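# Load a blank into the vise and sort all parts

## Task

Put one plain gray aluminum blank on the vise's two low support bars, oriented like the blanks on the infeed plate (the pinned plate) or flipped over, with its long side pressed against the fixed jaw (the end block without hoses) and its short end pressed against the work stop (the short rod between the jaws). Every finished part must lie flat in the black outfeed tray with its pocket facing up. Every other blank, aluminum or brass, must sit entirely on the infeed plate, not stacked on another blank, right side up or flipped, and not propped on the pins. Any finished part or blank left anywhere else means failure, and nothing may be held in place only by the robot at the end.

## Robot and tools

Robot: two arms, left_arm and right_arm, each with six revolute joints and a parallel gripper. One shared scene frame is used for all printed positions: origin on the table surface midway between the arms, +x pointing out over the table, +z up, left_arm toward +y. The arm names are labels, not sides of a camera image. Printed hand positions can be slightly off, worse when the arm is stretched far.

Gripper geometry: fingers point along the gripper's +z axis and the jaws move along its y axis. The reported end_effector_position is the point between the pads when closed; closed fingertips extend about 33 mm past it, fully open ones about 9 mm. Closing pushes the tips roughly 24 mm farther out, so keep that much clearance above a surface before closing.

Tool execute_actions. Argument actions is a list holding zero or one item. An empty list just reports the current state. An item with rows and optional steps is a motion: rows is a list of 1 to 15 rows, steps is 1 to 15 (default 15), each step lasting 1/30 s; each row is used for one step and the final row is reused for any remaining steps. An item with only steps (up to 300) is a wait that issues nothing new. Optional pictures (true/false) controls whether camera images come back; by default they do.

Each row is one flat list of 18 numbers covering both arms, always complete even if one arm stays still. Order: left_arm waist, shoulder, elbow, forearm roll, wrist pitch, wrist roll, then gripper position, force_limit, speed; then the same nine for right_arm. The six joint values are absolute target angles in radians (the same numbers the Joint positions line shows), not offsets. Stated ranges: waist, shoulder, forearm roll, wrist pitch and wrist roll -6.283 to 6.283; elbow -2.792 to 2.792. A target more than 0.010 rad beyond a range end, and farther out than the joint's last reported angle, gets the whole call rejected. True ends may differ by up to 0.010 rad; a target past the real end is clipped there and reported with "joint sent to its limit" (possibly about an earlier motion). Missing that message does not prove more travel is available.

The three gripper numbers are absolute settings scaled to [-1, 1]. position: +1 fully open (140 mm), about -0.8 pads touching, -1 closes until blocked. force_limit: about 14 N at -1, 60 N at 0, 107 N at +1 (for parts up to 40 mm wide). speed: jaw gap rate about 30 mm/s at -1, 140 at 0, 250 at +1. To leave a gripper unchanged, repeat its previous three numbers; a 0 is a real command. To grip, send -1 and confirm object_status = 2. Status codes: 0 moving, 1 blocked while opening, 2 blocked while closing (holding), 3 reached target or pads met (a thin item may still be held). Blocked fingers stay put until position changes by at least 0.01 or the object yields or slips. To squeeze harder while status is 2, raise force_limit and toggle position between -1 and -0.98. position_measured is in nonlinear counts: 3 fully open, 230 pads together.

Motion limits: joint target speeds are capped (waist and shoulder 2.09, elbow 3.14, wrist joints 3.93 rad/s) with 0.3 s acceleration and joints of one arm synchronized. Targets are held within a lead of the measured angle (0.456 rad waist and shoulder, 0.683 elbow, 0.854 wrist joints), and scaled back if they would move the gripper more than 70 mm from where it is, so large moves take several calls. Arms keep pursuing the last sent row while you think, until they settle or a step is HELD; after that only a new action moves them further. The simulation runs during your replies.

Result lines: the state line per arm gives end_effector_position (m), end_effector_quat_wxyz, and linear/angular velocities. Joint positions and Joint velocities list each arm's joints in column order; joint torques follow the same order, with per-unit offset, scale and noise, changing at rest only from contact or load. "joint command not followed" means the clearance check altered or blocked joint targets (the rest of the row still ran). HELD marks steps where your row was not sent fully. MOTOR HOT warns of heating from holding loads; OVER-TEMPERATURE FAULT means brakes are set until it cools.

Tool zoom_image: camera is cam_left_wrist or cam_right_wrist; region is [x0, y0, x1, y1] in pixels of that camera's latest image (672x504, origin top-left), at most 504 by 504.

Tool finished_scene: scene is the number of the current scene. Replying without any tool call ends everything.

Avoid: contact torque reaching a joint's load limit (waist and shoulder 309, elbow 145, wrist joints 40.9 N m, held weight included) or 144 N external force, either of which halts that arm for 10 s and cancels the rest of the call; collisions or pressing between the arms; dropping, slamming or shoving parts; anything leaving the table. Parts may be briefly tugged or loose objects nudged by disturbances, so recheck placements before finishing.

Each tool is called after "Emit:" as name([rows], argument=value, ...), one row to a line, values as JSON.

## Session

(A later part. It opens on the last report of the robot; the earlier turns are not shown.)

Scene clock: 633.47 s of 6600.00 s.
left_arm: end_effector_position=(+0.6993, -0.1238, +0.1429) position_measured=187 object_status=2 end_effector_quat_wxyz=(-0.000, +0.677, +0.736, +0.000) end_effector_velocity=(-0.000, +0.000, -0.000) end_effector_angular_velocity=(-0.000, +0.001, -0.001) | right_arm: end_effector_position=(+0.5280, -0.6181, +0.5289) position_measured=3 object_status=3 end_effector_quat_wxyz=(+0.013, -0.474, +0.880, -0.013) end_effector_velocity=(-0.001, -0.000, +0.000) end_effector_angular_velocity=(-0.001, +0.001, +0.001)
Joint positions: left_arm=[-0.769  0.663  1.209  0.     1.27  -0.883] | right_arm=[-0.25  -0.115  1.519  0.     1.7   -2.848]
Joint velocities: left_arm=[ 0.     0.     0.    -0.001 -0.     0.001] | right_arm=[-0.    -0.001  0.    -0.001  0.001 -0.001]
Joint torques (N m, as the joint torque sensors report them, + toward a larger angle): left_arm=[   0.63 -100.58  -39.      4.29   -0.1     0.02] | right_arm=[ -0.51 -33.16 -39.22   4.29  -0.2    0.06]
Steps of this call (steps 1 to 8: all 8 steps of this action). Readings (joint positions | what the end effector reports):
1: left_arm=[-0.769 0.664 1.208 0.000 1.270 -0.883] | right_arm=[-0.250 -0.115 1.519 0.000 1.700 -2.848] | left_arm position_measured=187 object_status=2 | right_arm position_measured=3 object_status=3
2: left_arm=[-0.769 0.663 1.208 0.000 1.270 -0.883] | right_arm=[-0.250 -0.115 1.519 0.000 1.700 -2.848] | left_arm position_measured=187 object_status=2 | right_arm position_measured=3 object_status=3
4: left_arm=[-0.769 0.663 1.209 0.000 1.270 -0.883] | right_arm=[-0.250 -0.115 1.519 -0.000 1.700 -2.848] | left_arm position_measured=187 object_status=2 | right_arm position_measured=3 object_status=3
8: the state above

Emit:
execute_actions([
  {"rows":[[-0.76874,0.66243,1.20975,0,1.26944,-0.88274,-1,0.3,-0.3,-0.25,-0.115,1.519,0,1.70,-2.848,1,0,0]],"steps":8},
], pictures=false)

Emit:
execute_actions([
  {"rows":[[-0.76838,0.66181,1.21081,0,1.26900,-0.88238,-1,0.3,-0.3,-0.25,-0.115,1.519,0,1.70,-2.848,1,0,0]],"steps":8},
], pictures=false)

Emit:
execute_actions([
  {"rows":[[-0.76802,0.66119,1.21187,0,1.26856,-0.88202,-1,0.3,-0.3,-0.25,-0.115,1.519,0,1.70,-2.848,1,0,0]],"steps":8},
], pictures=false)

Emit:
execute_actions([
  {"rows":[[-0.76766,0.66057,1.21293,0,1.26812,-0.88166,-1,0.3,-0.3,-0.25,-0.115,1.519,0,1.70,-2.848,1,0,0]],"steps":8},
])

Scene clock: 638.90 s of 6600.00 s.
left_arm: end_effector_position=(+0.6993, -0.1233, +0.1429) position_measured=187 object_status=2 end_effector_quat_wxyz=(-0.000, +0.677, +0.736, -0.000) end_effector_velocity=(+0.000, +0.001, -0.001) end_effector_angular_velocity=(+0.002, +0.002, +0.002) | right_arm: end_effector_position=(+0.5280, -0.6181, +0.5289) position_measured=3 object_status=3 end_effector_quat_wxyz=(+0.013, -0.474, +0.880, -0.013) end_effector_velocity=(+0.000, +0.000, -0.000) end_effector_angular_velocity=(+0.000, +0.000, +0.000)
Joint positions: left_arm=[-0.769  0.662  1.21  -0.     1.269 -0.883] | right_arm=[-0.25  -0.115  1.519  0.     1.7   -2.848]
Joint velocities: left_arm=[ 0.001  0.     0.001  0.     0.001 -0.   ] | right_arm=[ 0.  0. -0.  0.  0.  0.]
Joint torques (N m, as the joint torque sensors report them, + toward a larger angle): left_arm=[  -0.98 -102.11  -38.68    4.38    0.07    0.05] | right_arm=[  0.23 -32.11 -41.06   4.05   0.02   0.16]
Steps of this call (steps 1 to 15: the robot went on to your last target; steps 16 to 90: nothing new was sent; then 2.17 s passed at rest; steps 91 to 98: all 8 steps of this action). Readings (joint positions | what the end effector reports):
91: left_arm=[-0.769 0.663 1.209 -0.000 1.270 -0.883] | right_arm=[-0.250 -0.115 1.519 0.000 1.700 -2.848] | left_arm position_measured=187 object_status=2 | right_arm position_measured=3 object_status=3
92: left_arm=[-0.769 0.663 1.209 -0.000 1.270 -0.883] | right_arm=[-0.250 -0.115 1.519 -0.000 1.700 -2.848] | left_arm position_measured=187 object_status=2 | right_arm position_measured=3 object_status=3
94: left_arm=[-0.769 0.663 1.210 -0.000 1.270 -0.883] | right_arm=[-0.250 -0.115 1.519 0.000 1.700 -2.848] | left_arm position_measured=187 object_status=2 | right_arm position_measured=3 object_status=3
98: the state above

Scene clock: 639.17 s of 6600.00 s.
left_arm: end_effector_position=(+0.6992, -0.1227, +0.1429) position_measured=187 object_status=2 end_effector_quat_wxyz=(-0.000, +0.677, +0.736, -0.000) end_effector_velocity=(-0.000, +0.001, -0.000) end_effector_angular_velocity=(+0.001, +0.001, +0.000) | right_arm: end_effector_position=(+0.5280, -0.6181, +0.5289) position_measured=3 object_status=3 end_effector_quat_wxyz=(+0.013, -0.474, +0.880, -0.013) end_effector_velocity=(+0.000, -0.001, -0.001) end_effector_angular_velocity=(-0.000, +0.003, -0.001)
Joint positions: left_arm=[-0.768  0.662  1.211 -0.     1.269 -0.882] | right_arm=[-0.25  -0.115  1.519  0.     1.7   -2.848]
Joint velocities: left_arm=[ 0.001  0.     0.    -0.     0.002  0.   ] | right_arm=[-0.001  0.002 -0.    -0.001  0.    -0.001]
Joint torques (N m, as the joint torque sensors report them, + toward a larger angle): left_arm=[  -1.98 -102.28  -39.88    4.22    0.28    0.19] | right_arm=[  1.69 -33.78 -40.36   4.17   0.09   0.12]
Steps of this call (steps 1 to 8: all 8 steps of this action). Readings (joint positions | what the end effector reports):
1: left_arm=[-0.769 0.662 1.210 -0.000 1.269 -0.883] | right_arm=[-0.250 -0.115 1.519 -0.000 1.700 -2.848] | left_arm position_measured=187 object_status=2 | right_arm position_measured=3 object_status=3
2: left_arm=[-0.769 0.662 1.210 -0.000 1.269 -0.883] | right_arm=[-0.250 -0.115 1.519 -0.000 1.700 -2.848] | left_arm position_measured=187 object_status=2 | right_arm position_measured=3 object_status=3
4: left_arm=[-0.768 0.662 1.211 -0.000 1.269 -0.882] | right_arm=[-0.250 -0.115 1.519 -0.000 1.700 -2.848] | left_arm position_measured=187 object_status=2 | right_arm position_measured=3 object_status=3
8: the state above

Scene clock: 639.43 s of 6600.00 s.
left_arm: end_effector_position=(+0.6992, -0.1222, +0.1429) position_measured=187 object_status=2 end_effector_quat_wxyz=(-0.000, +0.677, +0.736, -0.000) end_effector_velocity=(-0.000, -0.000, -0.000) end_effector_angular_velocity=(+0.000, -0.000, -0.002) | right_arm: end_effector_position=(+0.5280, -0.6181, +0.5289) position_measured=3 object_status=3 end_effector_quat_wxyz=(+0.013, -0.474, +0.880, -0.013) end_effector_velocity=(-0.000, -0.001, -0.000) end_effector_angular_velocity=(+0.000, +0.001, -0.001)
Joint positions: left_arm=[-0.768  0.661  1.212 -0.     1.269 -0.882] | right_arm=[-0.25  -0.115  1.519  0.     1.7   -2.848]
Joint velocities: left_arm=[-0.     0.    -0.     0.     0.     0.001] | right_arm=[-0.002  0.     0.     0.     0.001 -0.001]
Joint torques (N m, as the joint torque sensors report them, + toward a larger angle): left_arm=[  -1.18 -101.23  -38.7     4.13    0.54   -0.16] | right_arm=[  0.59 -31.6  -39.43   4.37  -0.38   0.19]
Steps of this call (steps 1 to 8: all 8 steps of this action). Readings (joint positions | what the end effector reports):
1: left_arm=[-0.768 0.662 1.211 -0.000 1.269 -0.882] | right_arm=[-0.250 -0.115 1.519 -0.000 1.700 -2.848] | left_arm position_measured=187 object_status=2 | right_arm position_measured=3 object_status=3
2: left_arm=[-0.768 0.662 1.211 -0.000 1.269 -0.882] | right_arm=[-0.250 -0.115 1.519 0.000 1.700 -2.848] | left_arm position_measured=187 object_status=2 | right_arm position_measured=3 object_status=3
4: left_arm=[-0.768 0.661 1.212 -0.000 1.269 -0.882] | right_arm=[-0.250 -0.115 1.519 0.000 1.700 -2.848] | left_arm position_measured=187 object_status=2 | right_arm position_measured=3 object_status=3
8: the state above

Scene clock: 639.70 s of 6600.00 s.
left_arm: end_effector_position=(+0.6992, -0.1217, +0.1429) position_measured=187 object_status=2 end_effector_quat_wxyz=(-0.000, +0.677, +0.736, -0.000) end_effector_velocity=(+0.000, +0.001, -0.001) end_effector_angular_velocity=(+0.001, +0.000, +0.002) | right_arm: end_effector_position=(+0.5280, -0.6181, +0.5289) position_measured=3 object_status=3 end_effector_quat_wxyz=(+0.013, -0.474, +0.880, -0.013) end_effector_velocity=(+0.000, +0.000, -0.000) end_effector_angular_velocity=(-0.000, +0.001, +0.001)
Joint positions: left_arm=[-0.768  0.661  1.213 -0.     1.268 -0.882] | right_arm=[-0.25  -0.115  1.519 -0.     1.7   -2.848]
Joint velocities: left_arm=[ 0.001  0.     0.001  0.001  0.    -0.002] | right_arm=[ 0.001  0.     0.    -0.001  0.     0.   ]
Joint torques (N m, as the joint torque sensors report them, + toward a larger angle): left_arm=[  -0.69 -101.57  -38.45    4.26    0.19    0.21] | right_arm=[ -1.54 -32.77 -39.73   4.    -0.16   0.14]
Steps of this call (steps 1 to 8: all 8 steps of this action). Readings (joint positions | what the end effector reports):
1: left_arm=[-0.768 0.661 1.212 -0.000 1.269 -0.882] | right_arm=[-0.250 -0.115 1.519 0.000 1.700 -2.848] | left_arm position_measured=187 object_status=2 | right_arm position_measured=3 object_status=3
2: left_arm=[-0.768 0.661 1.212 -0.000 1.268 -0.882] | right_arm=[-0.250 -0.115 1.519 0.000 1.700 -2.848] | left_arm position_measured=187 object_status=2 | right_arm position_measured=3 object_status=3
4: left_arm=[-0.768 0.661 1.213 -0.000 1.268 -0.882] | right_arm=[-0.250 -0.115 1.519 0.000 1.700 -2.848] | left_arm position_measured=187 object_status=2 | right_arm position_measured=3 object_status=3
8: the state above

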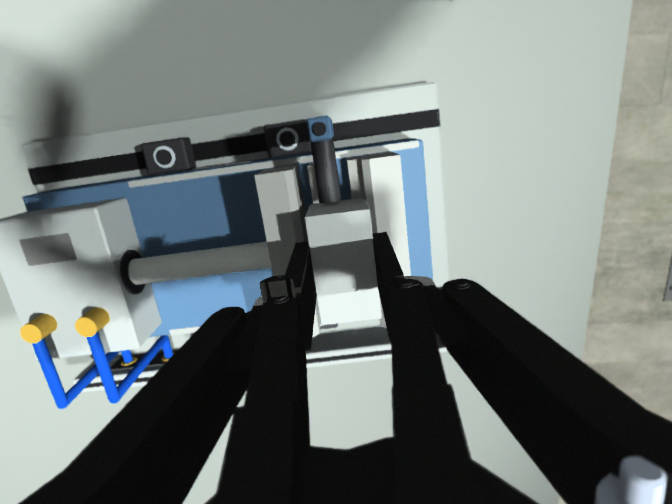

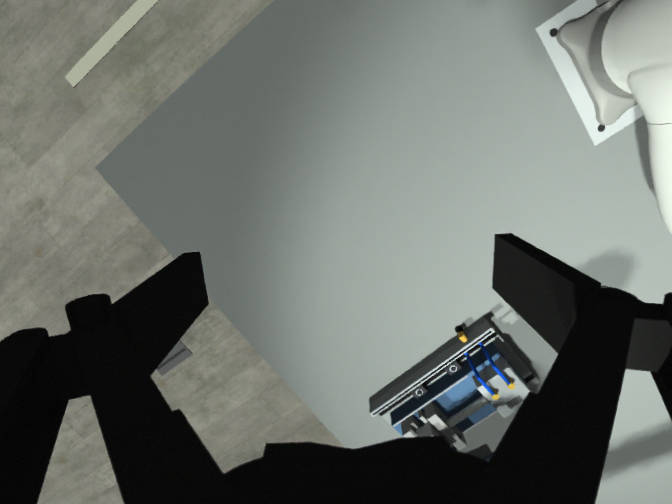

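Emit:
execute_actions([
  {"rows":[[-0.76730,0.65995,1.21399,0,1.26768,-0.88130,-1,0.3,-0.3,-0.25,-0.115,1.519,0,1.70,-2.848,1,0,0]],"steps":8},
], pictures=false)

Emit:
execute_actions([
  {"rows":[[-0.76694,0.65933,1.21505,0,1.26724,-0.88094,-1,0.3,-0.3,-0.25,-0.115,1.519,0,1.70,-2.848,1,0,0]],"steps":8},
], pictures=false)

Emit:
execute_actions([
  {"rows":[[-0.76658,0.65871,1.21611,0,1.26680,-0.88058,-1,0.3,-0.3,-0.25,-0.115,1.519,0,1.70,-2.848,1,0,0]],"steps":8},
], pictures=false)

Scene clock: 643.73 s of 6600.00 s.
left_arm: end_effector_position=(+0.6991, -0.1212, +0.1429) position_measured=187 object_status=2 end_effector_quat_wxyz=(-0.000, +0.677, +0.736, -0.000) end_effector_velocity=(-0.001, +0.001, -0.001) end_effector_angular_velocity=(+0.002, +0.002, -0.001) | right_arm: end_effector_position=(+0.5280, -0.6181, +0.5289) position_measured=3 object_status=3 end_effector_quat_wxyz=(+0.013, -0.474, +0.880, -0.013) end_effector_velocity=(+0.000, -0.001, +0.000) end_effector_angular_velocity=(-0.000, -0.002, -0.001)
Joint positions: left_arm=[-0.767  0.66   1.214 -0.     1.268 -0.881] | right_arm=[-0.25  -0.115  1.519 -0.     1.7   -2.848]
Joint velocities: left_arm=[-0.     0.     0.001  0.     0.002  0.001] | right_arm=[-0.001 -0.    -0.     0.    -0.001 -0.   ]
Joint torques (N m, as the joint torque sensors report them, + toward a larger angle): left_arm=[  -0.19 -102.6   -39.05    4.34    0.3     0.18] | right_arm=[ -0.62 -31.67 -39.58   4.17  -0.53   0.11]
Steps of this call (steps 1 to 15: the robot went on to your last target; steps 16 to 90: nothing new was sent; then 0.77 s passed at rest; steps 91 to 98: all 8 steps of this action). Readings (joint positions | what the end effector reports):
91: left_arm=[-0.768 0.661 1.213 -0.000 1.268 -0.882] | right_arm=[-0.250 -0.115 1.519 0.000 1.700 -2.848] | left_arm position_measured=187 object_status=2 | right_arm position_measured=3 object_status=3
92: left_arm=[-0.768 0.660 1.213 -0.000 1.268 -0.882] | right_arm=[-0.250 -0.115 1.519 0.000 1.700 -2.848] | left_arm position_measured=187 object_status=2 | right_arm position_measured=3 object_status=3
94: left_arm=[-0.767 0.660 1.214 -0.000 1.268 -0.881] | right_arm=[-0.250 -0.115 1.519 0.000 1.700 -2.848] | left_arm position_measured=187 object_status=2 | right_arm position_measured=3 object_status=3
98: the state above

Scene clock: 644.00 s of 6600.00 s.
left_arm: end_effector_position=(+0.6991, -0.1207, +0.1429) position_measured=187 object_status=2 end_effector_quat_wxyz=(-0.000, +0.677, +0.736, -0.000) end_effector_velocity=(+0.000, +0.000, +0.001) end_effector_angular_velocity=(-0.000, -0.001, -0.001) | right_arm: end_effector_position=(+0.5280, -0.6181, +0.5289) position_measured=3 object_status=3 end_effector_quat_wxyz=(+0.013, -0.474, +0.880, -0.013) end_effector_velocity=(-0.000, -0.000, -0.000) end_effector_angular_velocity=(+0.000, +0.001, -0.000)
Joint positions: left_arm=[-0.767  0.659  1.215 -0.     1.267 -0.881] | right_arm=[-0.25  -0.115  1.519  0.     1.7   -2.848]
Joint velocities: left_arm=[ 0.    -0.001 -0.     0.001  0.     0.001] | right_arm=[-0.  0. -0.  0.  0. -0.]
Joint torques (N m, as the joint torque sensors report them, + toward a larger angle): left_arm=[  -0.63 -101.01  -39.63    4.82    0.14   -0.01] | right_arm=[ -1.94 -32.54 -40.02   4.31  -0.08   0.36]
Steps of this call (steps 1 to 8: all 8 steps of this action). Readings (joint positions | what the end effector reports):
1: left_arm=[-0.767 0.660 1.214 -0.000 1.268 -0.881] | right_arm=[-0.250 -0.115 1.519 0.000 1.700 -2.848] | left_arm position_measured=187 object_status=2 | right_arm position_measured=3 object_status=3
2: left_arm=[-0.767 0.660 1.214 -0.000 1.267 -0.881] | right_arm=[-0.250 -0.115 1.519 0.000 1.700 -2.848] | left_arm position_measured=187 object_status=2 | right_arm position_measured=3 object_status=3
4: left_arm=[-0.767 0.659 1.215 -0.000 1.267 -0.881] | right_arm=[-0.250 -0.115 1.519 -0.000 1.700 -2.848] | left_arm position_measured=187 object_status=2 | right_arm position_measured=3 object_status=3
8: the state above

Scene clock: 644.27 s of 6600.00 s.
left_arm: end_effector_position=(+0.6990, -0.1202, +0.1429) position_measured=187 object_status=2 end_effector_quat_wxyz=(-0.000, +0.677, +0.736, -0.000) end_effector_velocity=(-0.000, +0.001, -0.001) end_effector_angular_velocity=(+0.002, +0.001, +0.000) | right_arm: end_effector_position=(+0.5280, -0.6181, +0.5289) position_measured=3 object_status=3 end_effector_quat_wxyz=(+0.013, -0.474, +0.880, -0.013) end_effector_velocity=(-0.001, -0.001, +0.000) end_effector_angular_velocity=(-0.001, +0.001, -0.003)
Joint positions: left_arm=[-0.767  0.659  1.216 -0.     1.267 -0.881] | right_arm=[-0.25  -0.115  1.519  0.     1.7   -2.848]
Joint velocities: left_arm=[ 0.     0.     0.002  0.001 -0.    -0.001] | right_arm=[-0.002 -0.001  0.    -0.001  0.001  0.001]
Joint torques (N m, as the joint torque sensors report them, + toward a larger angle): left_arm=[  -0.95 -100.43  -39.59    4.88    0.23    0.35] | right_arm=[  0.76 -32.15 -39.75   4.32  -0.3    0.33]
Steps of this call (steps 1 to 8: all 8 steps of this action). Readings (joint positions | what the end effector reports):
1: left_arm=[-0.767 0.659 1.215 -0.000 1.267 -0.881] | right_arm=[-0.250 -0.115 1.519 -0.000 1.700 -2.848] | left_arm position_measured=187 object_status=2 | right_arm position_measured=3 object_status=3
2: left_arm=[-0.767 0.659 1.215 -0.000 1.267 -0.881] | right_arm=[-0.250 -0.115 1.519 -0.000 1.700 -2.848] | left_arm position_measured=187 object_status=2 | right_arm position_measured=3 object_status=3
4: left_arm=[-0.767 0.659 1.216 -0.000 1.267 -0.881] | right_arm=[-0.250 -0.115 1.519 -0.000 1.700 -2.848] | left_arm position_measured=187 object_status=2 | right_arm position_measured=3 object_status=3
8: the state above

Emit:
execute_actions([
  {"rows":[[-0.76622,0.65809,1.21717,0,1.26636,-0.88022,-1,0.3,-0.3,-0.25,-0.115,1.519,0,1.70,-2.848,1,0,0]],"steps":8},
], pictures=false)

Emit:
execute_actions([
  {"rows":[[-0.76586,0.65747,1.21823,0,1.26592,-0.87986,-1,0.3,-0.3,-0.25,-0.115,1.519,0,1.70,-2.848,1,0,0]],"steps":8},
])

Scene clock: 647.87 s of 6600.00 s.
left_arm: end_effector_position=(+0.6990, -0.1197, +0.1429) position_measured=187 object_status=2 end_effector_quat_wxyz=(-0.000, +0.677, +0.736, -0.000) end_effector_velocity=(+0.000, +0.000, -0.000) end_effector_angular_velocity=(+0.000, -0.001, +0.001) | right_arm: end_effector_position=(+0.5280, -0.6181, +0.5289) position_measured=3 object_status=3 end_effector_quat_wxyz=(+0.013, -0.474, +0.880, -0.013) end_effector_velocity=(+0.000, +0.000, -0.000) end_effector_angular_velocity=(+0.000, -0.001, +0.000)
Joint positions: left_arm=[-0.766  0.658  1.217 -0.     1.266 -0.88 ] | right_arm=[-0.25  -0.115  1.519 -0.     1.7   -2.848]
Joint velocities: left_arm=[ 0.     0.     0.     0.001 -0.001 -0.001] | right_arm=[ 0.     0.    -0.     0.001 -0.001  0.   ]
Joint torques (N m, as the joint torque sensors report them, + toward a larger angle): left_arm=[  -0.23 -100.8   -39.51    5.1    -0.02    0.09] | right_arm=[  1.86 -32.44 -39.66   4.44  -0.24   0.34]
Steps of this call (steps 1 to 15: the robot went on to your last target; steps 16 to 90: nothing new was sent; then 0.33 s passed at rest; steps 91 to 98: all 8 steps of this action). Readings (joint positions | what the end effector reports):
91: left_arm=[-0.767 0.659 1.216 -0.000 1.267 -0.881] | right_arm=[-0.250 -0.115 1.519 0.000 1.700 -2.848] | left_arm position_measured=187 object_status=2 | right_arm position_measured=3 object_status=3
92: left_arm=[-0.766 0.658 1.217 -0.000 1.267 -0.880] | right_arm=[-0.250 -0.115 1.519 0.000 1.700 -2.848] | left_arm position_measured=187 object_status=2 | right_arm position_measured=3 object_status=3
94: left_arm=[-0.766 0.658 1.217 -0.000 1.266 -0.880] | right_arm=[-0.250 -0.115 1.519 -0.000 1.700 -2.848] | left_arm position_measured=187 object_status=2 | right_arm position_measured=3 object_status=3
98: the state above

Scene clock: 648.13 s of 6600.00 s.
left_arm: end_effector_position=(+0.6990, -0.1192, +0.1429) position_measured=187 object_status=2 end_effector_quat_wxyz=(+0.000, +0.677, +0.736, -0.000) end_effector_velocity=(+0.000, +0.001, +0.000) end_effector_angular_velocity=(+0.000, +0.001, +0.003) | right_arm: end_effector_position=(+0.5280, -0.6181, +0.5289) position_measured=3 object_status=3 end_effector_quat_wxyz=(+0.013, -0.474, +0.880, -0.013) end_effector_velocity=(+0.000, -0.000, -0.000) end_effector_angular_velocity=(+0.001, +0.000, -0.001)
Joint positions: left_arm=[-0.766  0.657  1.218 -0.     1.266 -0.88 ] | right_arm=[-0.25  -0.115  1.519 -0.     1.7   -2.848]
Joint velocities: left_arm=[ 0.001 -0.001  0.001 -0.001  0.001 -0.001] | right_arm=[-0.001  0.    -0.     0.001  0.     0.001]
Joint torques (N m, as the joint torque sensors report them, + toward a larger angle): left_arm=[   4.45 -100.34  -36.36    6.74    2.62   -0.02] | right_arm=[  0.86 -32.88 -39.91   4.28  -0.03   0.27]
Steps of this call (steps 1 to 8: all 8 steps of this action). Readings (joint positions | what the end effector reports):
1: left_arm=[-0.766 0.658 1.217 -0.000 1.266 -0.880] | right_arm=[-0.250 -0.115 1.519 0.000 1.700 -2.848] | left_arm position_measured=187 object_status=2 | right_arm position_measured=3 object_status=3
2: left_arm=[-0.766 0.658 1.218 -0.000 1.266 -0.880] | right_arm=[-0.250 -0.115 1.519 0.000 1.700 -2.848] | left_arm position_measured=187 object_status=2 | right_arm position_measured=3 object_status=3
4: left_arm=[-0.766 0.658 1.218 -0.000 1.266 -0.880] | right_arm=[-0.250 -0.115 1.519 -0.000 1.700 -2.848] | left_arm position_measured=187 object_status=2 | right_arm position_measured=3 object_status=3
8: the state above

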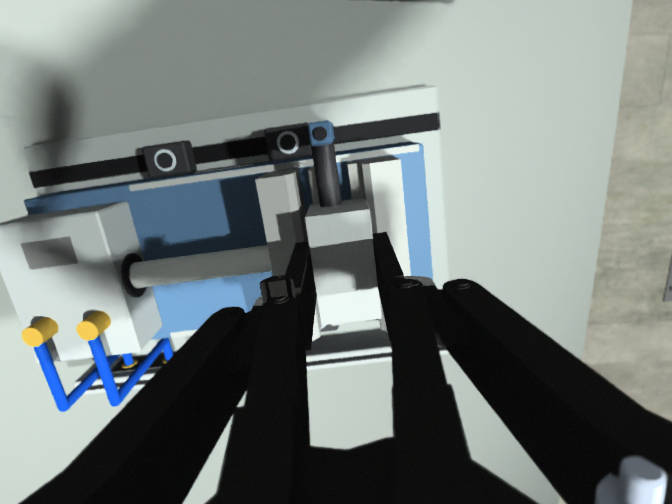

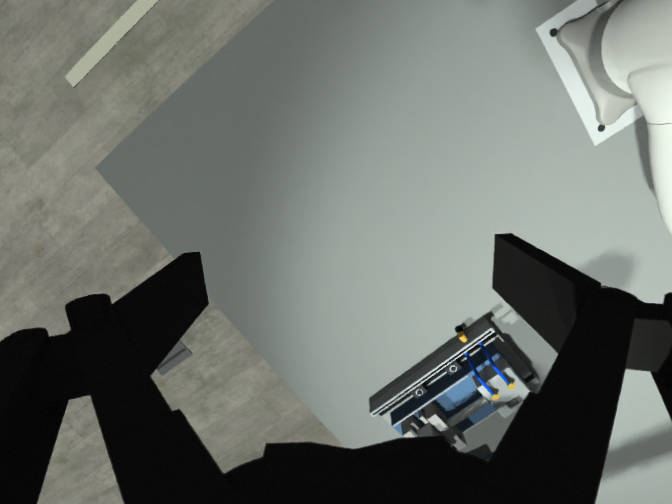

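Emit:
execute_actions([
  {"rows":[[-0.76553,0.65791,1.21749,0,1.26623,-0.87953,-1,0.3,-0.3,-0.25,-0.115,1.519,0,1.70,-2.848,1,0,0]],"steps":8},
], pictures=false)

Emit:
execute_actions([
  {"rows":[[-0.76553,0.65820,1.21811,0,1.26532,-0.87953,-1,0.3,-0.3,-0.25,-0.115,1.519,0,1.70,-2.848,1,0,0]],"steps":8},
], pictures=false)

Emit:
execute_actions([
  {"rows":[[-0.76553,0.65840,1.21852,0,1.26471,-0.87953,-1,0.3,-0.3,-0.25,-0.115,1.519,0,1.70,-2.848,1,0,0]],"steps":8},
], pictures=false)

Scene clock: 653.40 s of 6600.00 s.
left_arm: end_effector_position=(+0.6992, -0.1191, +0.1430) position_measured=187 object_status=2 end_effector_quat_wxyz=(-0.000, +0.677, +0.736, -0.000) end_effector_velocity=(+0.000, -0.001, -0.000) end_effector_angular_velocity=(-0.000, +0.000, -0.001) | right_arm: end_effector_position=(+0.5280, -0.6181, +0.5289) position_measured=3 object_status=3 end_effector_quat_wxyz=(+0.013, -0.474, +0.880, -0.013) end_effector_velocity=(-0.001, +0.000, +0.001) end_effector_angular_velocity=(+0.000, +0.000, -0.001)
Joint positions: left_arm=[-0.766  0.658  1.218 -0.     1.266 -0.88 ] | right_arm=[-0.25  -0.115  1.519 -0.     1.7   -2.848]
Joint velocities: left_arm=[-0.     0.001 -0.002 -0.     0.001  0.001] | right_arm=[ 0.    -0.001 -0.    -0.     0.002  0.001]
Joint torques (N m, as the joint torque sensors report them, + toward a larger angle): left_arm=[  12.54 -102.34  -37.96    9.77    1.65    0.6 ] | right_arm=[ -1.1  -33.23 -39.82   4.2   -0.11   0.1 ]
Steps of this call (steps 1 to 15: the robot went on to your last target; steps 16 to 90: nothing new was sent; then 2.00 s passed at rest; steps 91 to 98: all 8 steps of this action). Readings (joint positions | what the end effector reports):
91: left_arm=[-0.766 0.657 1.218 -0.000 1.266 -0.880] | right_arm=[-0.250 -0.115 1.519 -0.000 1.700 -2.848] | left_arm position_measured=187 object_status=2 | right_arm position_measured=3 object_status=3
92: left_arm=[-0.766 0.657 1.218 -0.000 1.266 -0.880] | right_arm=[-0.250 -0.115 1.519 -0.000 1.700 -2.848] | left_arm position_measured=187 object_status=2 | right_arm position_measured=3 object_status=3
94: left_arm=[-0.766 0.657 1.218 -0.000 1.266 -0.880] | right_arm=[-0.250 -0.115 1.519 0.000 1.700 -2.848] | left_arm position_measured=187 object_status=2 | right_arm position_measured=3 object_status=3
98: the state above

Scene clock: 653.67 s of 6600.00 s.
left_arm: end_effector_position=(+0.6994, -0.1192, +0.1425) position_measured=187 object_status=2 end_effector_quat_wxyz=(+0.000, +0.677, +0.736, -0.000) end_effector_velocity=(-0.000, +0.000, -0.003) end_effector_angular_velocity=(-0.000, +0.001, -0.000) | right_arm: end_effector_position=(+0.5280, -0.6181, +0.5289) position_measured=3 object_status=3 end_effector_quat_wxyz=(+0.013, -0.474, +0.880, -0.013) end_effector_velocity=(+0.001, -0.001, -0.001) end_effector_angular_velocity=(-0.000, +0.000, -0.000)
Joint positions: left_arm=[-0.766  0.658  1.218 -0.     1.265 -0.88 ] | right_arm=[-0.25  -0.115  1.519  0.     1.7   -2.848]
Joint velocities: left_arm=[ 0.     0.001  0.003 -0.001 -0.004  0.001] | right_arm=[-0.001  0.002 -0.    -0.    -0.002 -0.001]
Joint torques (N m, as the joint torque sensors report them, + toward a larger angle): left_arm=[ 12.63 -94.56 -37.88  10.65  -1.85   0.48] | right_arm=[  0.08 -33.67 -39.5    4.5   -0.26   0.09]
Steps of this call (steps 1 to 8: all 8 steps of this action). Readings (joint positions | what the end effector reports):
1: left_arm=[-0.766 0.658 1.218 -0.000 1.266 -0.880] | right_arm=[-0.250 -0.115 1.519 -0.000 1.700 -2.848] | left_arm position_measured=187 object_status=2 | right_arm position_measured=3 object_status=3
2: left_arm=[-0.766 0.658 1.218 -0.000 1.266 -0.880] | right_arm=[-0.250 -0.115 1.519 0.000 1.700 -2.848] | left_arm position_measured=187 object_status=2 | right_arm position_measured=3 object_status=3
4: left_arm=[-0.766 0.658 1.218 -0.000 1.266 -0.880] | right_arm=[-0.250 -0.115 1.519 0.000 1.700 -2.848] | left_arm position_measured=187 object_status=2 | right_arm position_measured=3 object_status=3
8: the state above

Scene clock: 653.93 s of 6600.00 s.
left_arm: end_effector_position=(+0.6993, -0.1192, +0.1419) position_measured=187 object_status=2 end_effector_quat_wxyz=(+0.000, +0.677, +0.736, -0.000) end_effector_velocity=(-0.000, -0.000, -0.001) end_effector_angular_velocity=(+0.000, +0.001, +0.001) | right_arm: end_effector_position=(+0.5280, -0.6181, +0.5289) position_measured=3 object_status=3 end_effector_quat_wxyz=(+0.013, -0.474, +0.880, -0.013) end_effector_velocity=(+0.000, -0.000, +0.001) end_effector_angular_velocity=(-0.001, -0.002, -0.002)
Joint positions: left_arm=[-0.766  0.658  1.218 -0.     1.265 -0.88 ] | right_arm=[-0.25  -0.115  1.519 -0.     1.7   -2.848]
Joint velocities: left_arm=[-0.     0.001  0.    -0.    -0.001 -0.001] | right_arm=[-0.001 -0.001 -0.     0.    -0.001  0.001]
Joint torques (N m, as the joint torque sensors report them, + toward a larger angle): left_arm=[ 11.98 -92.2  -35.58  10.53  -0.58   0.55] | right_arm=[  1.61 -33.5  -39.89   4.43  -0.23   0.28]
Steps of this call (steps 1 to 8: all 8 steps of this action). Readings (joint positions | what the end effector reports):
1: left_arm=[-0.766 0.658 1.218 -0.000 1.265 -0.880] | right_arm=[-0.250 -0.115 1.519 0.000 1.700 -2.848] | left_arm position_measured=187 object_status=2 | right_arm position_measured=3 object_status=3
2: left_arm=[-0.766 0.658 1.218 -0.000 1.265 -0.880] | right_arm=[-0.250 -0.115 1.519 0.000 1.700 -2.848] | left_arm position_measured=187 object_status=2 | right_arm position_measured=3 object_status=3
4: left_arm=[-0.766 0.658 1.218 -0.000 1.265 -0.880] | right_arm=[-0.250 -0.115 1.519 -0.000 1.700 -2.848] | left_arm position_measured=187 object_status=2 | right_arm position_measured=3 object_status=3
8: the state above

Emit:
execute_actions([
  {"rows":[[-0.76553,0.65854,1.21883,0,1.26425,-0.87953,-1,0.3,-0.3,-0.25,-0.115,1.519,0,1.70,-2.848,1,0,0]],"steps":8},
], pictures=false)

Emit:
execute_actions([
  {"rows":[[-0.76553,0.65864,1.21904,0,1.26395,-0.87953,-1,0.3,-0.3,-0.25,-0.115,1.519,0,1.70,-2.848,1,0,0]],"steps":8},
], pictures=false)

Scene clock: 656.77 s of 6600.00 s.
left_arm: end_effector_position=(+0.6993, -0.1191, +0.1416) position_measured=187 object_status=2 end_effector_quat_wxyz=(-0.000, +0.677, +0.736, +0.000) end_effector_velocity=(-0.000, -0.000, +0.000) end_effector_angular_velocity=(+0.000, -0.000, +0.002) | right_arm: end_effector_position=(+0.5280, -0.6181, +0.5289) position_measured=3 object_status=3 end_effector_quat_wxyz=(+0.013, -0.474, +0.880, -0.013) end_effector_velocity=(-0.000, -0.000, -0.000) end_effector_angular_velocity=(+0.001, +0.001, -0.001)
Joint positions: left_arm=[-0.766  0.659  1.219  0.     1.264 -0.88 ] | right_arm=[-0.25  -0.115  1.519  0.     1.7   -2.848]
Joint velocities: left_arm=[-0.    -0.    -0.     0.     0.    -0.002] | right_arm=[-0.001  0.     0.     0.001  0.001  0.   ]
Joint torques (N m, as the joint torque sensors report them, + toward a larger angle): left_arm=[ 14.07 -93.56 -35.19  10.65   0.24   0.59] | right_arm=[  0.37 -33.07 -39.58   4.14   0.     0.3 ]
Steps of this call (steps 1 to 15: the robot went on to your last target; steps 16 to 77: nothing new was sent; steps 78 to 85: all 8 steps of this action). Readings (joint positions | what the end effector reports):
78: left_arm=[-0.766 0.658 1.219 0.000 1.265 -0.880] | right_arm=[-0.250 -0.115 1.519 -0.000 1.700 -2.848] | left_arm position_measured=187 object_status=2 | right_arm position_measured=3 object_status=3
79: left_arm=[-0.766 0.658 1.219 0.000 1.265 -0.880] | right_arm=[-0.250 -0.115 1.519 -0.000 1.700 -2.848] | left_arm position_measured=187 object_status=2 | right_arm position_measured=3 object_status=3
81: left_arm=[-0.766 0.659 1.219 0.000 1.264 -0.880] | right_arm=[-0.250 -0.115 1.519 0.000 1.700 -2.848] | left_arm position_measured=187 object_status=2 | right_arm position_measured=3 object_status=3
85: the state above

Scene clock: 657.03 s of 6600.00 s.
left_arm: end_effector_position=(+0.6993, -0.1191, +0.1414) position_measured=187 object_status=2 end_effector_quat_wxyz=(-0.000, +0.677, +0.736, +0.000) end_effector_velocity=(+0.000, +0.000, +0.001) end_effector_angular_velocity=(-0.001, -0.001, +0.001) | right_arm: end_effector_position=(+0.5280, -0.6181, +0.5289) position_measured=3 object_status=3 end_effector_quat_wxyz=(+0.013, -0.474, +0.880, -0.013) end_effector_velocity=(-0.000, +0.001, +0.001) end_effector_angular_velocity=(+0.000, -0.001, +0.002)
Joint positions: left_arm=[-0.766  0.659  1.219  0.     1.264 -0.88 ] | right_arm=[-0.25  -0.115  1.519 -0.     1.7   -2.848]
Joint velocities: left_arm=[ 0.    -0.001  0.001  0.    -0.001 -0.001] | right_arm=[ 0.001 -0.001 -0.     0.001  0.    -0.   ]
Joint torques (N m, as the joint torque sensors report them, + toward a larger angle): left_arm=[ 13.63 -92.03 -33.52  10.75  -0.04   0.61] | right_arm=[ -0.01 -32.33 -40.19   4.06  -0.25  -0.16]
Steps of this call (steps 1 to 8: all 8 steps of this action). Readings (joint positions | what the end effector reports):
1: left_arm=[-0.766 0.659 1.219 0.000 1.264 -0.880] | right_arm=[-0.250 -0.115 1.519 -0.000 1.700 -2.848] | left_arm position_measured=187 object_status=2 | right_arm position_measured=3 object_status=3
2: left_arm=[-0.766 0.659 1.219 0.000 1.264 -0.880] | right_arm=[-0.250 -0.115 1.519 0.000 1.700 -2.848] | left_arm position_measured=187 object_status=2 | right_arm position_measured=3 object_status=3
4: left_arm=[-0.766 0.659 1.219 0.000 1.264 -0.880] | right_arm=[-0.250 -0.115 1.519 0.000 1.700 -2.848] | left_arm position_measured=187 object_status=2 | right_arm position_measured=3 object_status=3
8: the state above

Emit:
execute_actions([
  {"rows":[[-0.76553,0.65878,1.21935,0,1.26349,-0.87953,-1,0.3,-0.3,-0.25,-0.115,1.519,0,1.70,-2.848,1,0,0]],"steps":8},
], pictures=false)

Emit:
execute_actions([
  {"rows":[[-0.76553,0.65893,1.21966,0,1.26304,-0.87953,-1,0.3,-0.3,-0.25,-0.115,1.519,0,1.70,-2.848,1,0,0]],"steps":8},
], pictures=false)

Scene clock: 661.07 s of 6600.00 s.
left_arm: end_effector_position=(+0.6993, -0.1191, +0.1412) position_measured=187 object_status=2 end_effector_quat_wxyz=(+0.000, +0.677, +0.736, +0.000) end_effector_velocity=(+0.001, -0.000, +0.000) end_effector_angular_velocity=(-0.002, -0.002, +0.001) | right_arm: end_effector_position=(+0.5280, -0.6181, +0.5289) position_measured=3 object_status=3 end_effector_quat_wxyz=(+0.013, -0.474, +0.880, -0.013) end_effector_velocity=(-0.001, +0.000, +0.000) end_effector_angular_velocity=(+0.000, -0.000, -0.001)
Joint positions: left_arm=[-0.766  0.659  1.219  0.     1.264 -0.88 ] | right_arm=[-0.25  -0.115  1.519  0.     1.7   -2.848]
Joint velocities: left_arm=[ 0.    -0.     0.001 -0.    -0.002 -0.001] | right_arm=[-0.    -0.001  0.     0.     0.001  0.   ]
Joint torques (N m, as the joint torque sensors report them, + toward a larger angle): left_arm=[ 15.68 -86.71 -31.09  10.66  -0.93   0.66] | right_arm=[  0.8  -32.9  -40.09   4.06  -0.1    0.48]
Steps of this call (steps 1 to 15: the robot went on to your last target; steps 16 to 90: nothing new was sent; then 0.77 s passed at rest; steps 91 to 98: all 8 steps of this action). Readings (joint positions | what the end effector reports):
91: left_arm=[-0.766 0.659 1.219 0.000 1.264 -0.880] | right_arm=[-0.250 -0.115 1.519 -0.000 1.700 -2.848] | left_arm position_measured=187 object_status=2 | right_arm position_measured=3 object_status=3
92: left_arm=[-0.766 0.659 1.219 0.000 1.264 -0.880] | right_arm=[-0.250 -0.115 1.519 -0.000 1.700 -2.848] | left_arm position_measured=187 object_status=2 | right_arm position_measured=3 object_status=3
94: left_arm=[-0.766 0.659 1.219 0.000 1.264 -0.880] | right_arm=[-0.250 -0.115 1.519 -0.000 1.700 -2.848] | left_arm position_measured=187 object_status=2 | right_arm position_measured=3 object_status=3
98: the state above

Scene clock: 661.33 s of 6600.00 s.
left_arm: end_effector_position=(+0.6993, -0.1191, +0.1409) position_measured=187 object_status=2 end_effector_quat_wxyz=(+0.000, +0.677, +0.736, +0.000) end_effector_velocity=(-0.000, -0.000, -0.000) end_effector_angular_velocity=(-0.001, -0.000, +0.002) | right_arm: end_effector_position=(+0.5280, -0.6181, +0.5289) position_measured=3 object_status=3 end_effector_quat_wxyz=(+0.013, -0.474, +0.880, -0.013) end_effector_velocity=(+0.000, +0.001, +0.001) end_effector_angular_velocity=(-0.001, -0.003, +0.002)
Joint positions: left_arm=[-0.766  0.659  1.22   0.     1.263 -0.88 ] | right_arm=[-0.25  -0.115  1.519  0.     1.7   -2.848]
Joint velocities: left_arm=[-0.     0.    -0.    -0.001 -0.001 -0.002] | right_arm=[ 0.001 -0.001  0.     0.    -0.002 -0.001]
Joint torques (N m, as the joint torque sensors report them, + toward a larger angle): left_arm=[ 13.76 -71.37 -25.27  11.    -2.88   0.88] | right_arm=[ -0.72 -33.66 -40.97   4.14  -0.1    0.14]
Steps of this call (steps 1 to 8: all 8 steps of this action). Readings (joint positions | what the end effector reports):
1: left_arm=[-0.766 0.659 1.219 0.000 1.263 -0.880] | right_arm=[-0.250 -0.115 1.519 -0.000 1.700 -2.848] | left_arm position_measured=187 object_status=2 | right_arm position_measured=3 object_status=3
2: left_arm=[-0.766 0.659 1.219 0.000 1.263 -0.880] | right_arm=[-0.250 -0.115 1.519 0.000 1.700 -2.848] | left_arm position_measured=187 object_status=2 | right_arm position_measured=3 object_status=3
4: left_arm=[-0.766 0.659 1.220 0.000 1.263 -0.880] | right_arm=[-0.250 -0.115 1.519 -0.000 1.700 -2.848] | left_arm position_measured=187 object_status=2 | right_arm position_measured=3 object_status=3
8: the state above

Emit:
execute_actions([
  {"rows":[[-0.76553,0.65883,1.21945,0,1.26334,-0.87953,-0.2,0.3,-0.6,-0.25,-0.115,1.519,0,1.70,-2.848,1,0,0]],"steps":15},
])

Scene clock: 663.73 s of 6600.00 s.
left_arm: end_effector_position=(+0.6995, -0.1190, +0.1409) position_measured=154 object_status=0 end_effector_quat_wxyz=(-0.000, +0.677, +0.736, +0.000) end_effector_velocity=(-0.001, -0.002, +0.002) end_effector_angular_velocity=(-0.004, -0.002, -0.002) | right_arm: end_effector_position=(+0.5280, -0.6181, +0.5289) position_measured=3 object_status=3 end_effector_quat_wxyz=(+0.013, -0.474, +0.880, -0.013) end_effector_velocity=(-0.000, -0.000, +0.000) end_effector_angular_velocity=(-0.000, -0.000, -0.000)
Joint positions: left_arm=[-0.765  0.659  1.219  0.     1.263 -0.88 ] | right_arm=[-0.25  -0.115  1.519 -0.     1.7   -2.848]
Joint velocities: left_arm=[-0.002 -0.002 -0.    -0.001 -0.002  0.001] | right_arm=[ 0. -0. -0. -0. -0.  0.]
Joint torques (N m, as the joint torque sensors report them, + toward a larger angle): left_arm=[ -2.28 -98.88 -38.03   4.01   0.5   -0.05] | right_arm=[  0.51 -31.97 -40.42   4.14  -0.04   0.18]
Steps of this call (steps 1 to 15: the robot went on to your last target; steps 16 to 57: nothing new was sent; steps 58 to 72: all 15 steps of this action). Readings (joint positions | what the end effector reports):
58: left_arm=[-0.766 0.659 1.220 0.000 1.263 -0.880] | right_arm=[-0.250 -0.115 1.519 0.000 1.700 -2.848] | left_arm position_measured=187 object_status=0 | right_arm position_measured=3 object_status=3
59: left_arm=[-0.766 0.659 1.220 0.000 1.263 -0.880] | right_arm=[-0.250 -0.115 1.519 0.000 1.700 -2.848] | left_arm position_measured=187 object_status=0 | right_arm position_measured=3 object_status=3
61: left_arm=[-0.765 0.659 1.220 0.000 1.263 -0.880] | right_arm=[-0.250 -0.115 1.519 -0.000 1.700 -2.848] | left_arm position_measured=176 object_status=0 | right_arm position_measured=3 object_status=3
65: left_arm=[-0.765 0.659 1.220 0.000 1.263 -0.880] | right_arm=[-0.250 -0.115 1.519 0.000 1.700 -2.848] | left_arm position_measured=160 object_status=0 | right_arm position_measured=3 object_status=3
72: the state above

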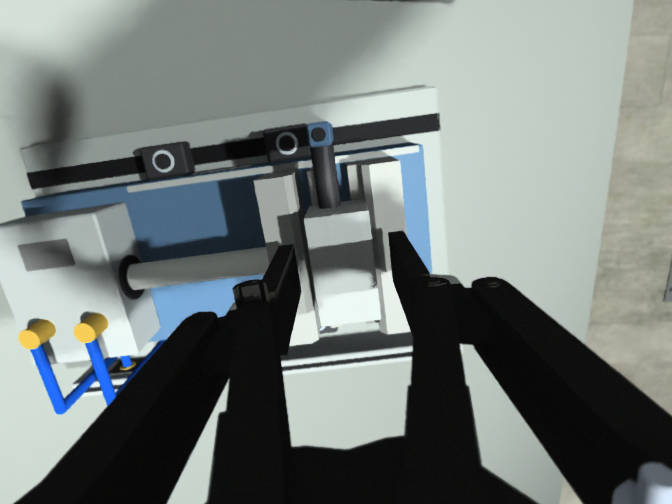

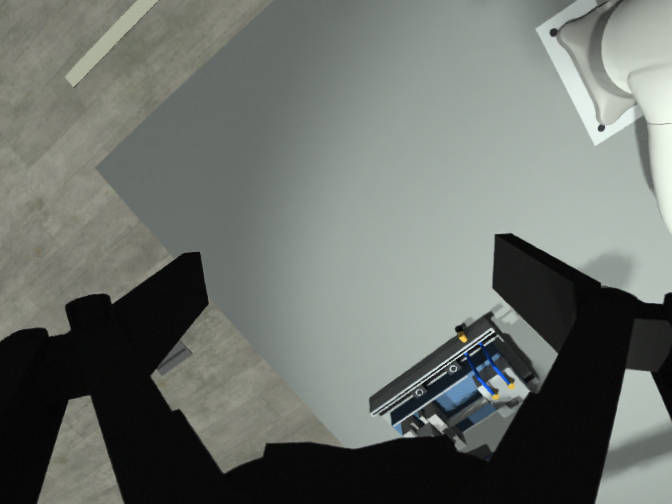

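Emit:
execute_actions([
  {"rows":[[-0.7655,0.6480,1.1960,0,1.2976,-0.8795,-0.2,0.3,-0.6,-0.25,-0.115,1.519,0,1.70,-2.848,1,0,0],[-0.7655,0.6480,1.1960,0,1.2976,-0.8795,-0.2,0.3,-0.6,-0.25,-0.115,1.519,0,1.70,-2.848,1,0,0],[-0.7655,0.6480,1.1960,0,1.2976,-0.8795,-0.2,0.3,-0.6,-0.25,-0.115,1.519,0,1.70,-2.848,1,0,0],[-0.7655,0.6480,1.1960,0,1.2976,-0.8795,-0.2,0.3,-0.6,-0.25,-0.115,1.519,0,1.70,-2.848,1,0,0],[-0.7655,0.6480,1.1960,0,1.2976,-0.8795,-0.2,0.3,-0.6,-0.25,-0.115,1.519,0,1.70,-2.848,1,0,0],[-0.7690,0.6249,1.1297,0,1.387,-0.883,0.3,0.3,-0.3,-0.25,-0.115,1.519,0,1.70,-2.848,1,0,0]],"steps":15},
])

Scene clock: 669.87 s of 6600.00 s.
left_arm: end_effector_position=(+0.6971, -0.1213, +0.2202) position_measured=105 object_status=0 end_effector_quat_wxyz=(-0.000, +0.677, +0.736, +0.000) end_effector_velocity=(-0.001, +0.000, +0.003) end_effector_angular_velocity=(+0.000, +0.002, +0.001) | right_arm: end_effector_position=(+0.5280, -0.6181, +0.5289) position_measured=3 object_status=3 end_effector_quat_wxyz=(+0.013, -0.474, +0.880, -0.013) end_effector_velocity=(-0.001, +0.000, +0.000) end_effector_angular_velocity=(+0.001, +0.000, +0.001)
Joint positions: left_arm=[-0.769  0.625  1.13   0.     1.387 -0.883] | right_arm=[-0.25  -0.115  1.519  0.     1.7   -2.848]
Joint velocities: left_arm=[-0.    -0.001 -0.003 -0.001  0.006 -0.001] | right_arm=[ 0.    -0.001  0.     0.001  0.001 -0.   ]
Joint torques (N m, as the joint torque sensors report them, + toward a larger angle): left_arm=[ -0.81 -98.6  -39.12   4.36   0.8    0.17] | right_arm=[ -0.97 -33.02 -40.31   4.28  -0.5    0.13]
Steps of this call (steps 1 to 15: the robot went on to your last target; steps 16 to 90: nothing new was sent; then 2.63 s passed at rest; steps 91 to 105: all 15 steps of this action). Readings (joint positions | what the end effector reports):
91: left_arm=[-0.766 0.659 1.219 -0.000 1.264 -0.880] | right_arm=[-0.250 -0.115 1.519 -0.000 1.700 -2.848] | left_arm position_measured=154 object_status=3 | right_arm position_measured=3 object_status=3
92: left_arm=[-0.766 0.657 1.214 -0.000 1.272 -0.880] | right_arm=[-0.250 -0.115 1.519 0.000 1.700 -2.848] | left_arm position_measured=154 object_status=3 | right_arm position_measured=3 object_status=3
94: left_arm=[-0.766 0.649 1.199 -0.000 1.291 -0.880] | right_arm=[-0.250 -0.115 1.519 0.000 1.700 -2.848] | left_arm position_measured=154 object_status=3 | right_arm position_measured=3 object_status=3
98: left_arm=[-0.767 0.641 1.173 -0.000 1.330 -0.880] | right_arm=[-0.250 -0.115 1.519 -0.000 1.700 -2.848] | left_arm position_measured=145 object_status=0 | right_arm position_measured=3 object_status=3
105: the state above

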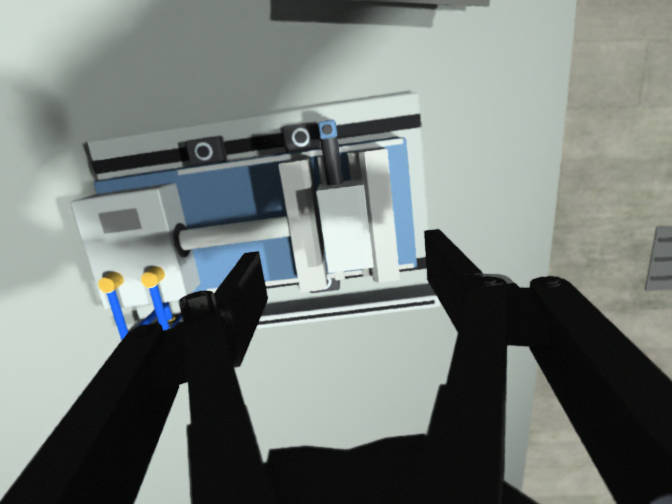

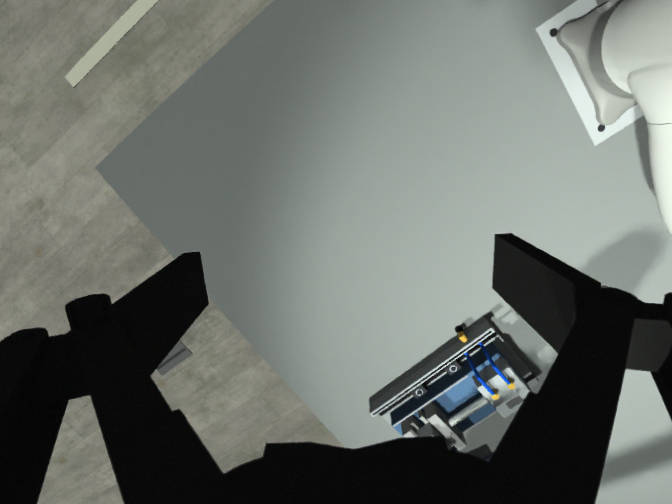

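Emit:
zoom_image(camera="cam_left_wrist", region=[265, 115, 425, 300])

Region (265, 115, 425, 300) of cam_left_wrist's 672x504 image, scaled by 2.724, with more detail than that image has; it fills the left 436 columns of this view, and the rest is white.

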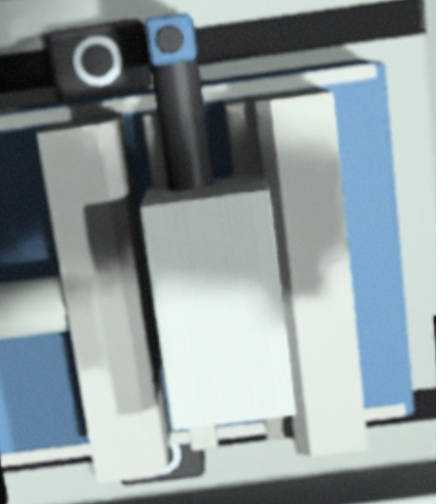

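Emit:
execute_actions([
  {"rows":[[-0.5576,0.3326,1.4280,0,1.3809,-0.5046,1,0.3,0,-0.25,-0.115,1.519,0,1.70,-2.848,1,0,0]],"steps":15},
], pictures=false)

Emit:
execute_actions([
  {"steps":10},
])

Scene clock: 675.30 s of 6600.00 s.
left_arm: end_effector_position=(+0.6896, +0.0807, +0.2905) position_measured=3 object_status=0 end_effector_quat_wxyz=(+0.000, +0.726, +0.688, -0.000) end_effector_velocity=(-0.088, +0.447, +0.123) end_effector_angular_velocity=(-0.002, -0.004, -0.310) | right_arm: end_effector_position=(+0.5280, -0.6181, +0.5289) position_measured=3 object_status=3 end_effector_quat_wxyz=(+0.013, -0.474, +0.880, -0.013) end_effector_velocity=(-0.001, +0.000, +0.000) end_effector_angular_velocity=(+0.000, +0.001, -0.001)
Joint positions: left_arm=[-0.593  0.382  1.377 -0.     1.382 -0.569] | right_arm=[-0.25  -0.115  1.519  0.     1.7   -2.848]
Joint velocities: left_arm=[ 0.4   -0.554  0.562  0.    -0.012  0.709] | right_arm=[-0.    -0.001  0.    -0.     0.002  0.001]
Joint torques (N m, as the joint torque sensors report them, + toward a larger angle): left_arm=[ -1.81 -73.6  -39.35   4.16   0.36   0.38] | right_arm=[  0.57 -32.33 -39.41   4.34  -0.03   0.31]
Steps of this call (steps 1 to 15: the robot went on to your last target; steps 16 to 90: nothing new was sent; then 1.93 s passed at rest; steps 91 to 105: all 15 steps of this action). Readings (joint positions | what the end effector reports):
91: left_arm=[-0.769 0.625 1.130 -0.000 1.387 -0.883] | right_arm=[-0.250 -0.115 1.519 0.000 1.700 -2.848] | left_arm position_measured=91 object_status=0 | right_arm position_measured=3 object_status=3
92: left_arm=[-0.766 0.620 1.134 -0.000 1.387 -0.878] | right_arm=[-0.250 -0.115 1.519 0.000 1.700 -2.848] | left_arm position_measured=87 object_status=0 | right_arm position_measured=3 object_status=3
94: left_arm=[-0.744 0.589 1.166 -0.000 1.387 -0.837] | right_arm=[-0.250 -0.115 1.519 -0.000 1.700 -2.848] | left_arm position_measured=71 object_status=0 | right_arm position_measured=3 object_status=3
98: left_arm=[-0.688 0.513 1.244 -0.000 1.385 -0.738] | right_arm=[-0.250 -0.115 1.519 -0.000 1.700 -2.848] | left_arm position_measured=41 object_status=0 | right_arm position_measured=3 object_status=3
105: the state above

Scene clock: 675.63 s of 6600.00 s.
left_arm: end_effector_position=(+0.6805, +0.1203, +0.3004) position_measured=3 object_status=3 end_effector_quat_wxyz=(-0.000, +0.736, +0.677, -0.000) end_effector_velocity=(-0.000, +0.001, +0.000) end_effector_angular_velocity=(+0.000, +0.000, +0.001) | right_arm: end_effector_position=(+0.5280, -0.6181, +0.5289) position_measured=3 object_status=3 end_effector_quat_wxyz=(+0.013, -0.474, +0.880, -0.013) end_effector_velocity=(+0.001, -0.001, +0.000) end_effector_angular_velocity=(-0.000, -0.002, -0.002)
Joint positions: left_arm=[-0.558  0.333  1.428 -0.     1.381 -0.505] | right_arm=[-0.25  -0.115  1.519  0.     1.7   -2.848]
Joint velocities: left_arm=[ 0.001 -0.002  0.002  0.    -0.    -0.   ] | right_arm=[-0.001 -0.    -0.     0.001 -0.002  0.001]
Joint torques (N m, as the joint torque sensors report them, + toward a larger angle): left_arm=[ -1.89 -74.85 -38.45   4.35   0.55  -0.05] | right_arm=[  1.75 -33.11 -39.19   4.29   0.07   0.19]
Steps of this call (steps 1 to 10: the robot went on to your last target). Readings (joint positions | what the end effector reports):
1: left_arm=[-0.581 0.364 1.395 -0.000 1.382 -0.546] | right_arm=[-0.250 -0.115 1.519 0.000 1.700 -2.848] | left_arm position_measured=3 object_status=0 | right_arm position_measured=3 object_status=3
2: left_arm=[-0.570 0.350 1.410 -0.000 1.381 -0.527] | right_arm=[-0.250 -0.115 1.519 0.000 1.700 -2.848] | left_arm position_measured=3 object_status=0 | right_arm position_measured=3 object_status=3
4: left_arm=[-0.559 0.335 1.425 -0.000 1.381 -0.508] | right_arm=[-0.250 -0.115 1.519 -0.000 1.700 -2.848] | left_arm position_measured=3 object_status=3 | right_arm position_measured=3 object_status=3
8: left_arm=[-0.558 0.333 1.428 -0.000 1.381 -0.505] | right_arm=[-0.250 -0.115 1.519 0.000 1.700 -2.848] | left_arm position_measured=3 object_status=3 | right_arm position_measured=3 object_status=3
10: the state above

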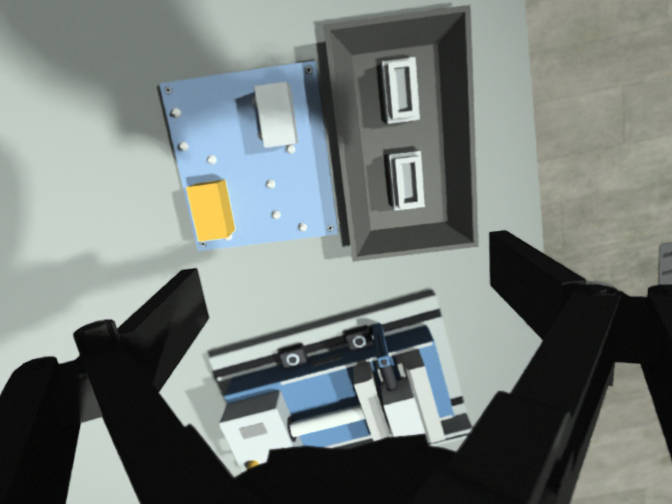

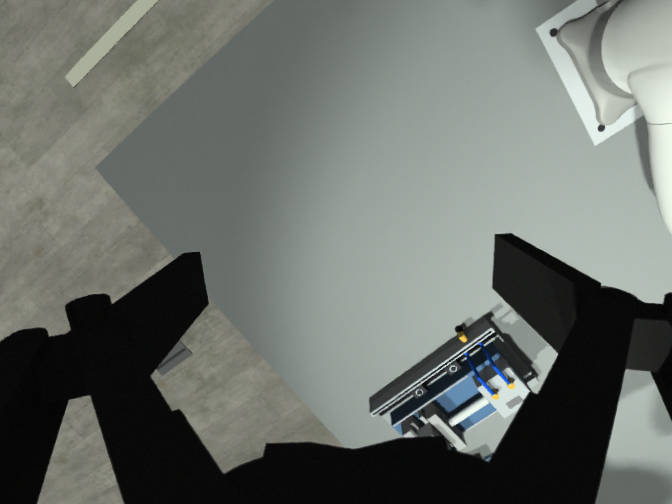

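Emit:
zoom_image(camera="cam_left_wrist", region=[150, 50, 350, 260])

Region (150, 50, 350, 260) of cam_left_wrist's 672x504 image, scaled by 2.400, with more detail than that image has; it fills the left 480 columns of this view, and the rest is white.

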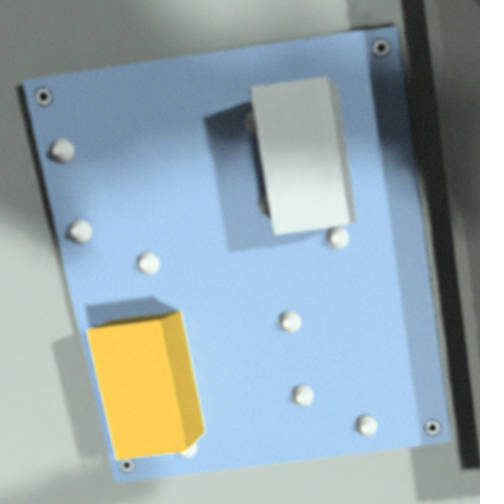

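Emit:
finished_scene(scene=1)

The scene is finished: the task was done.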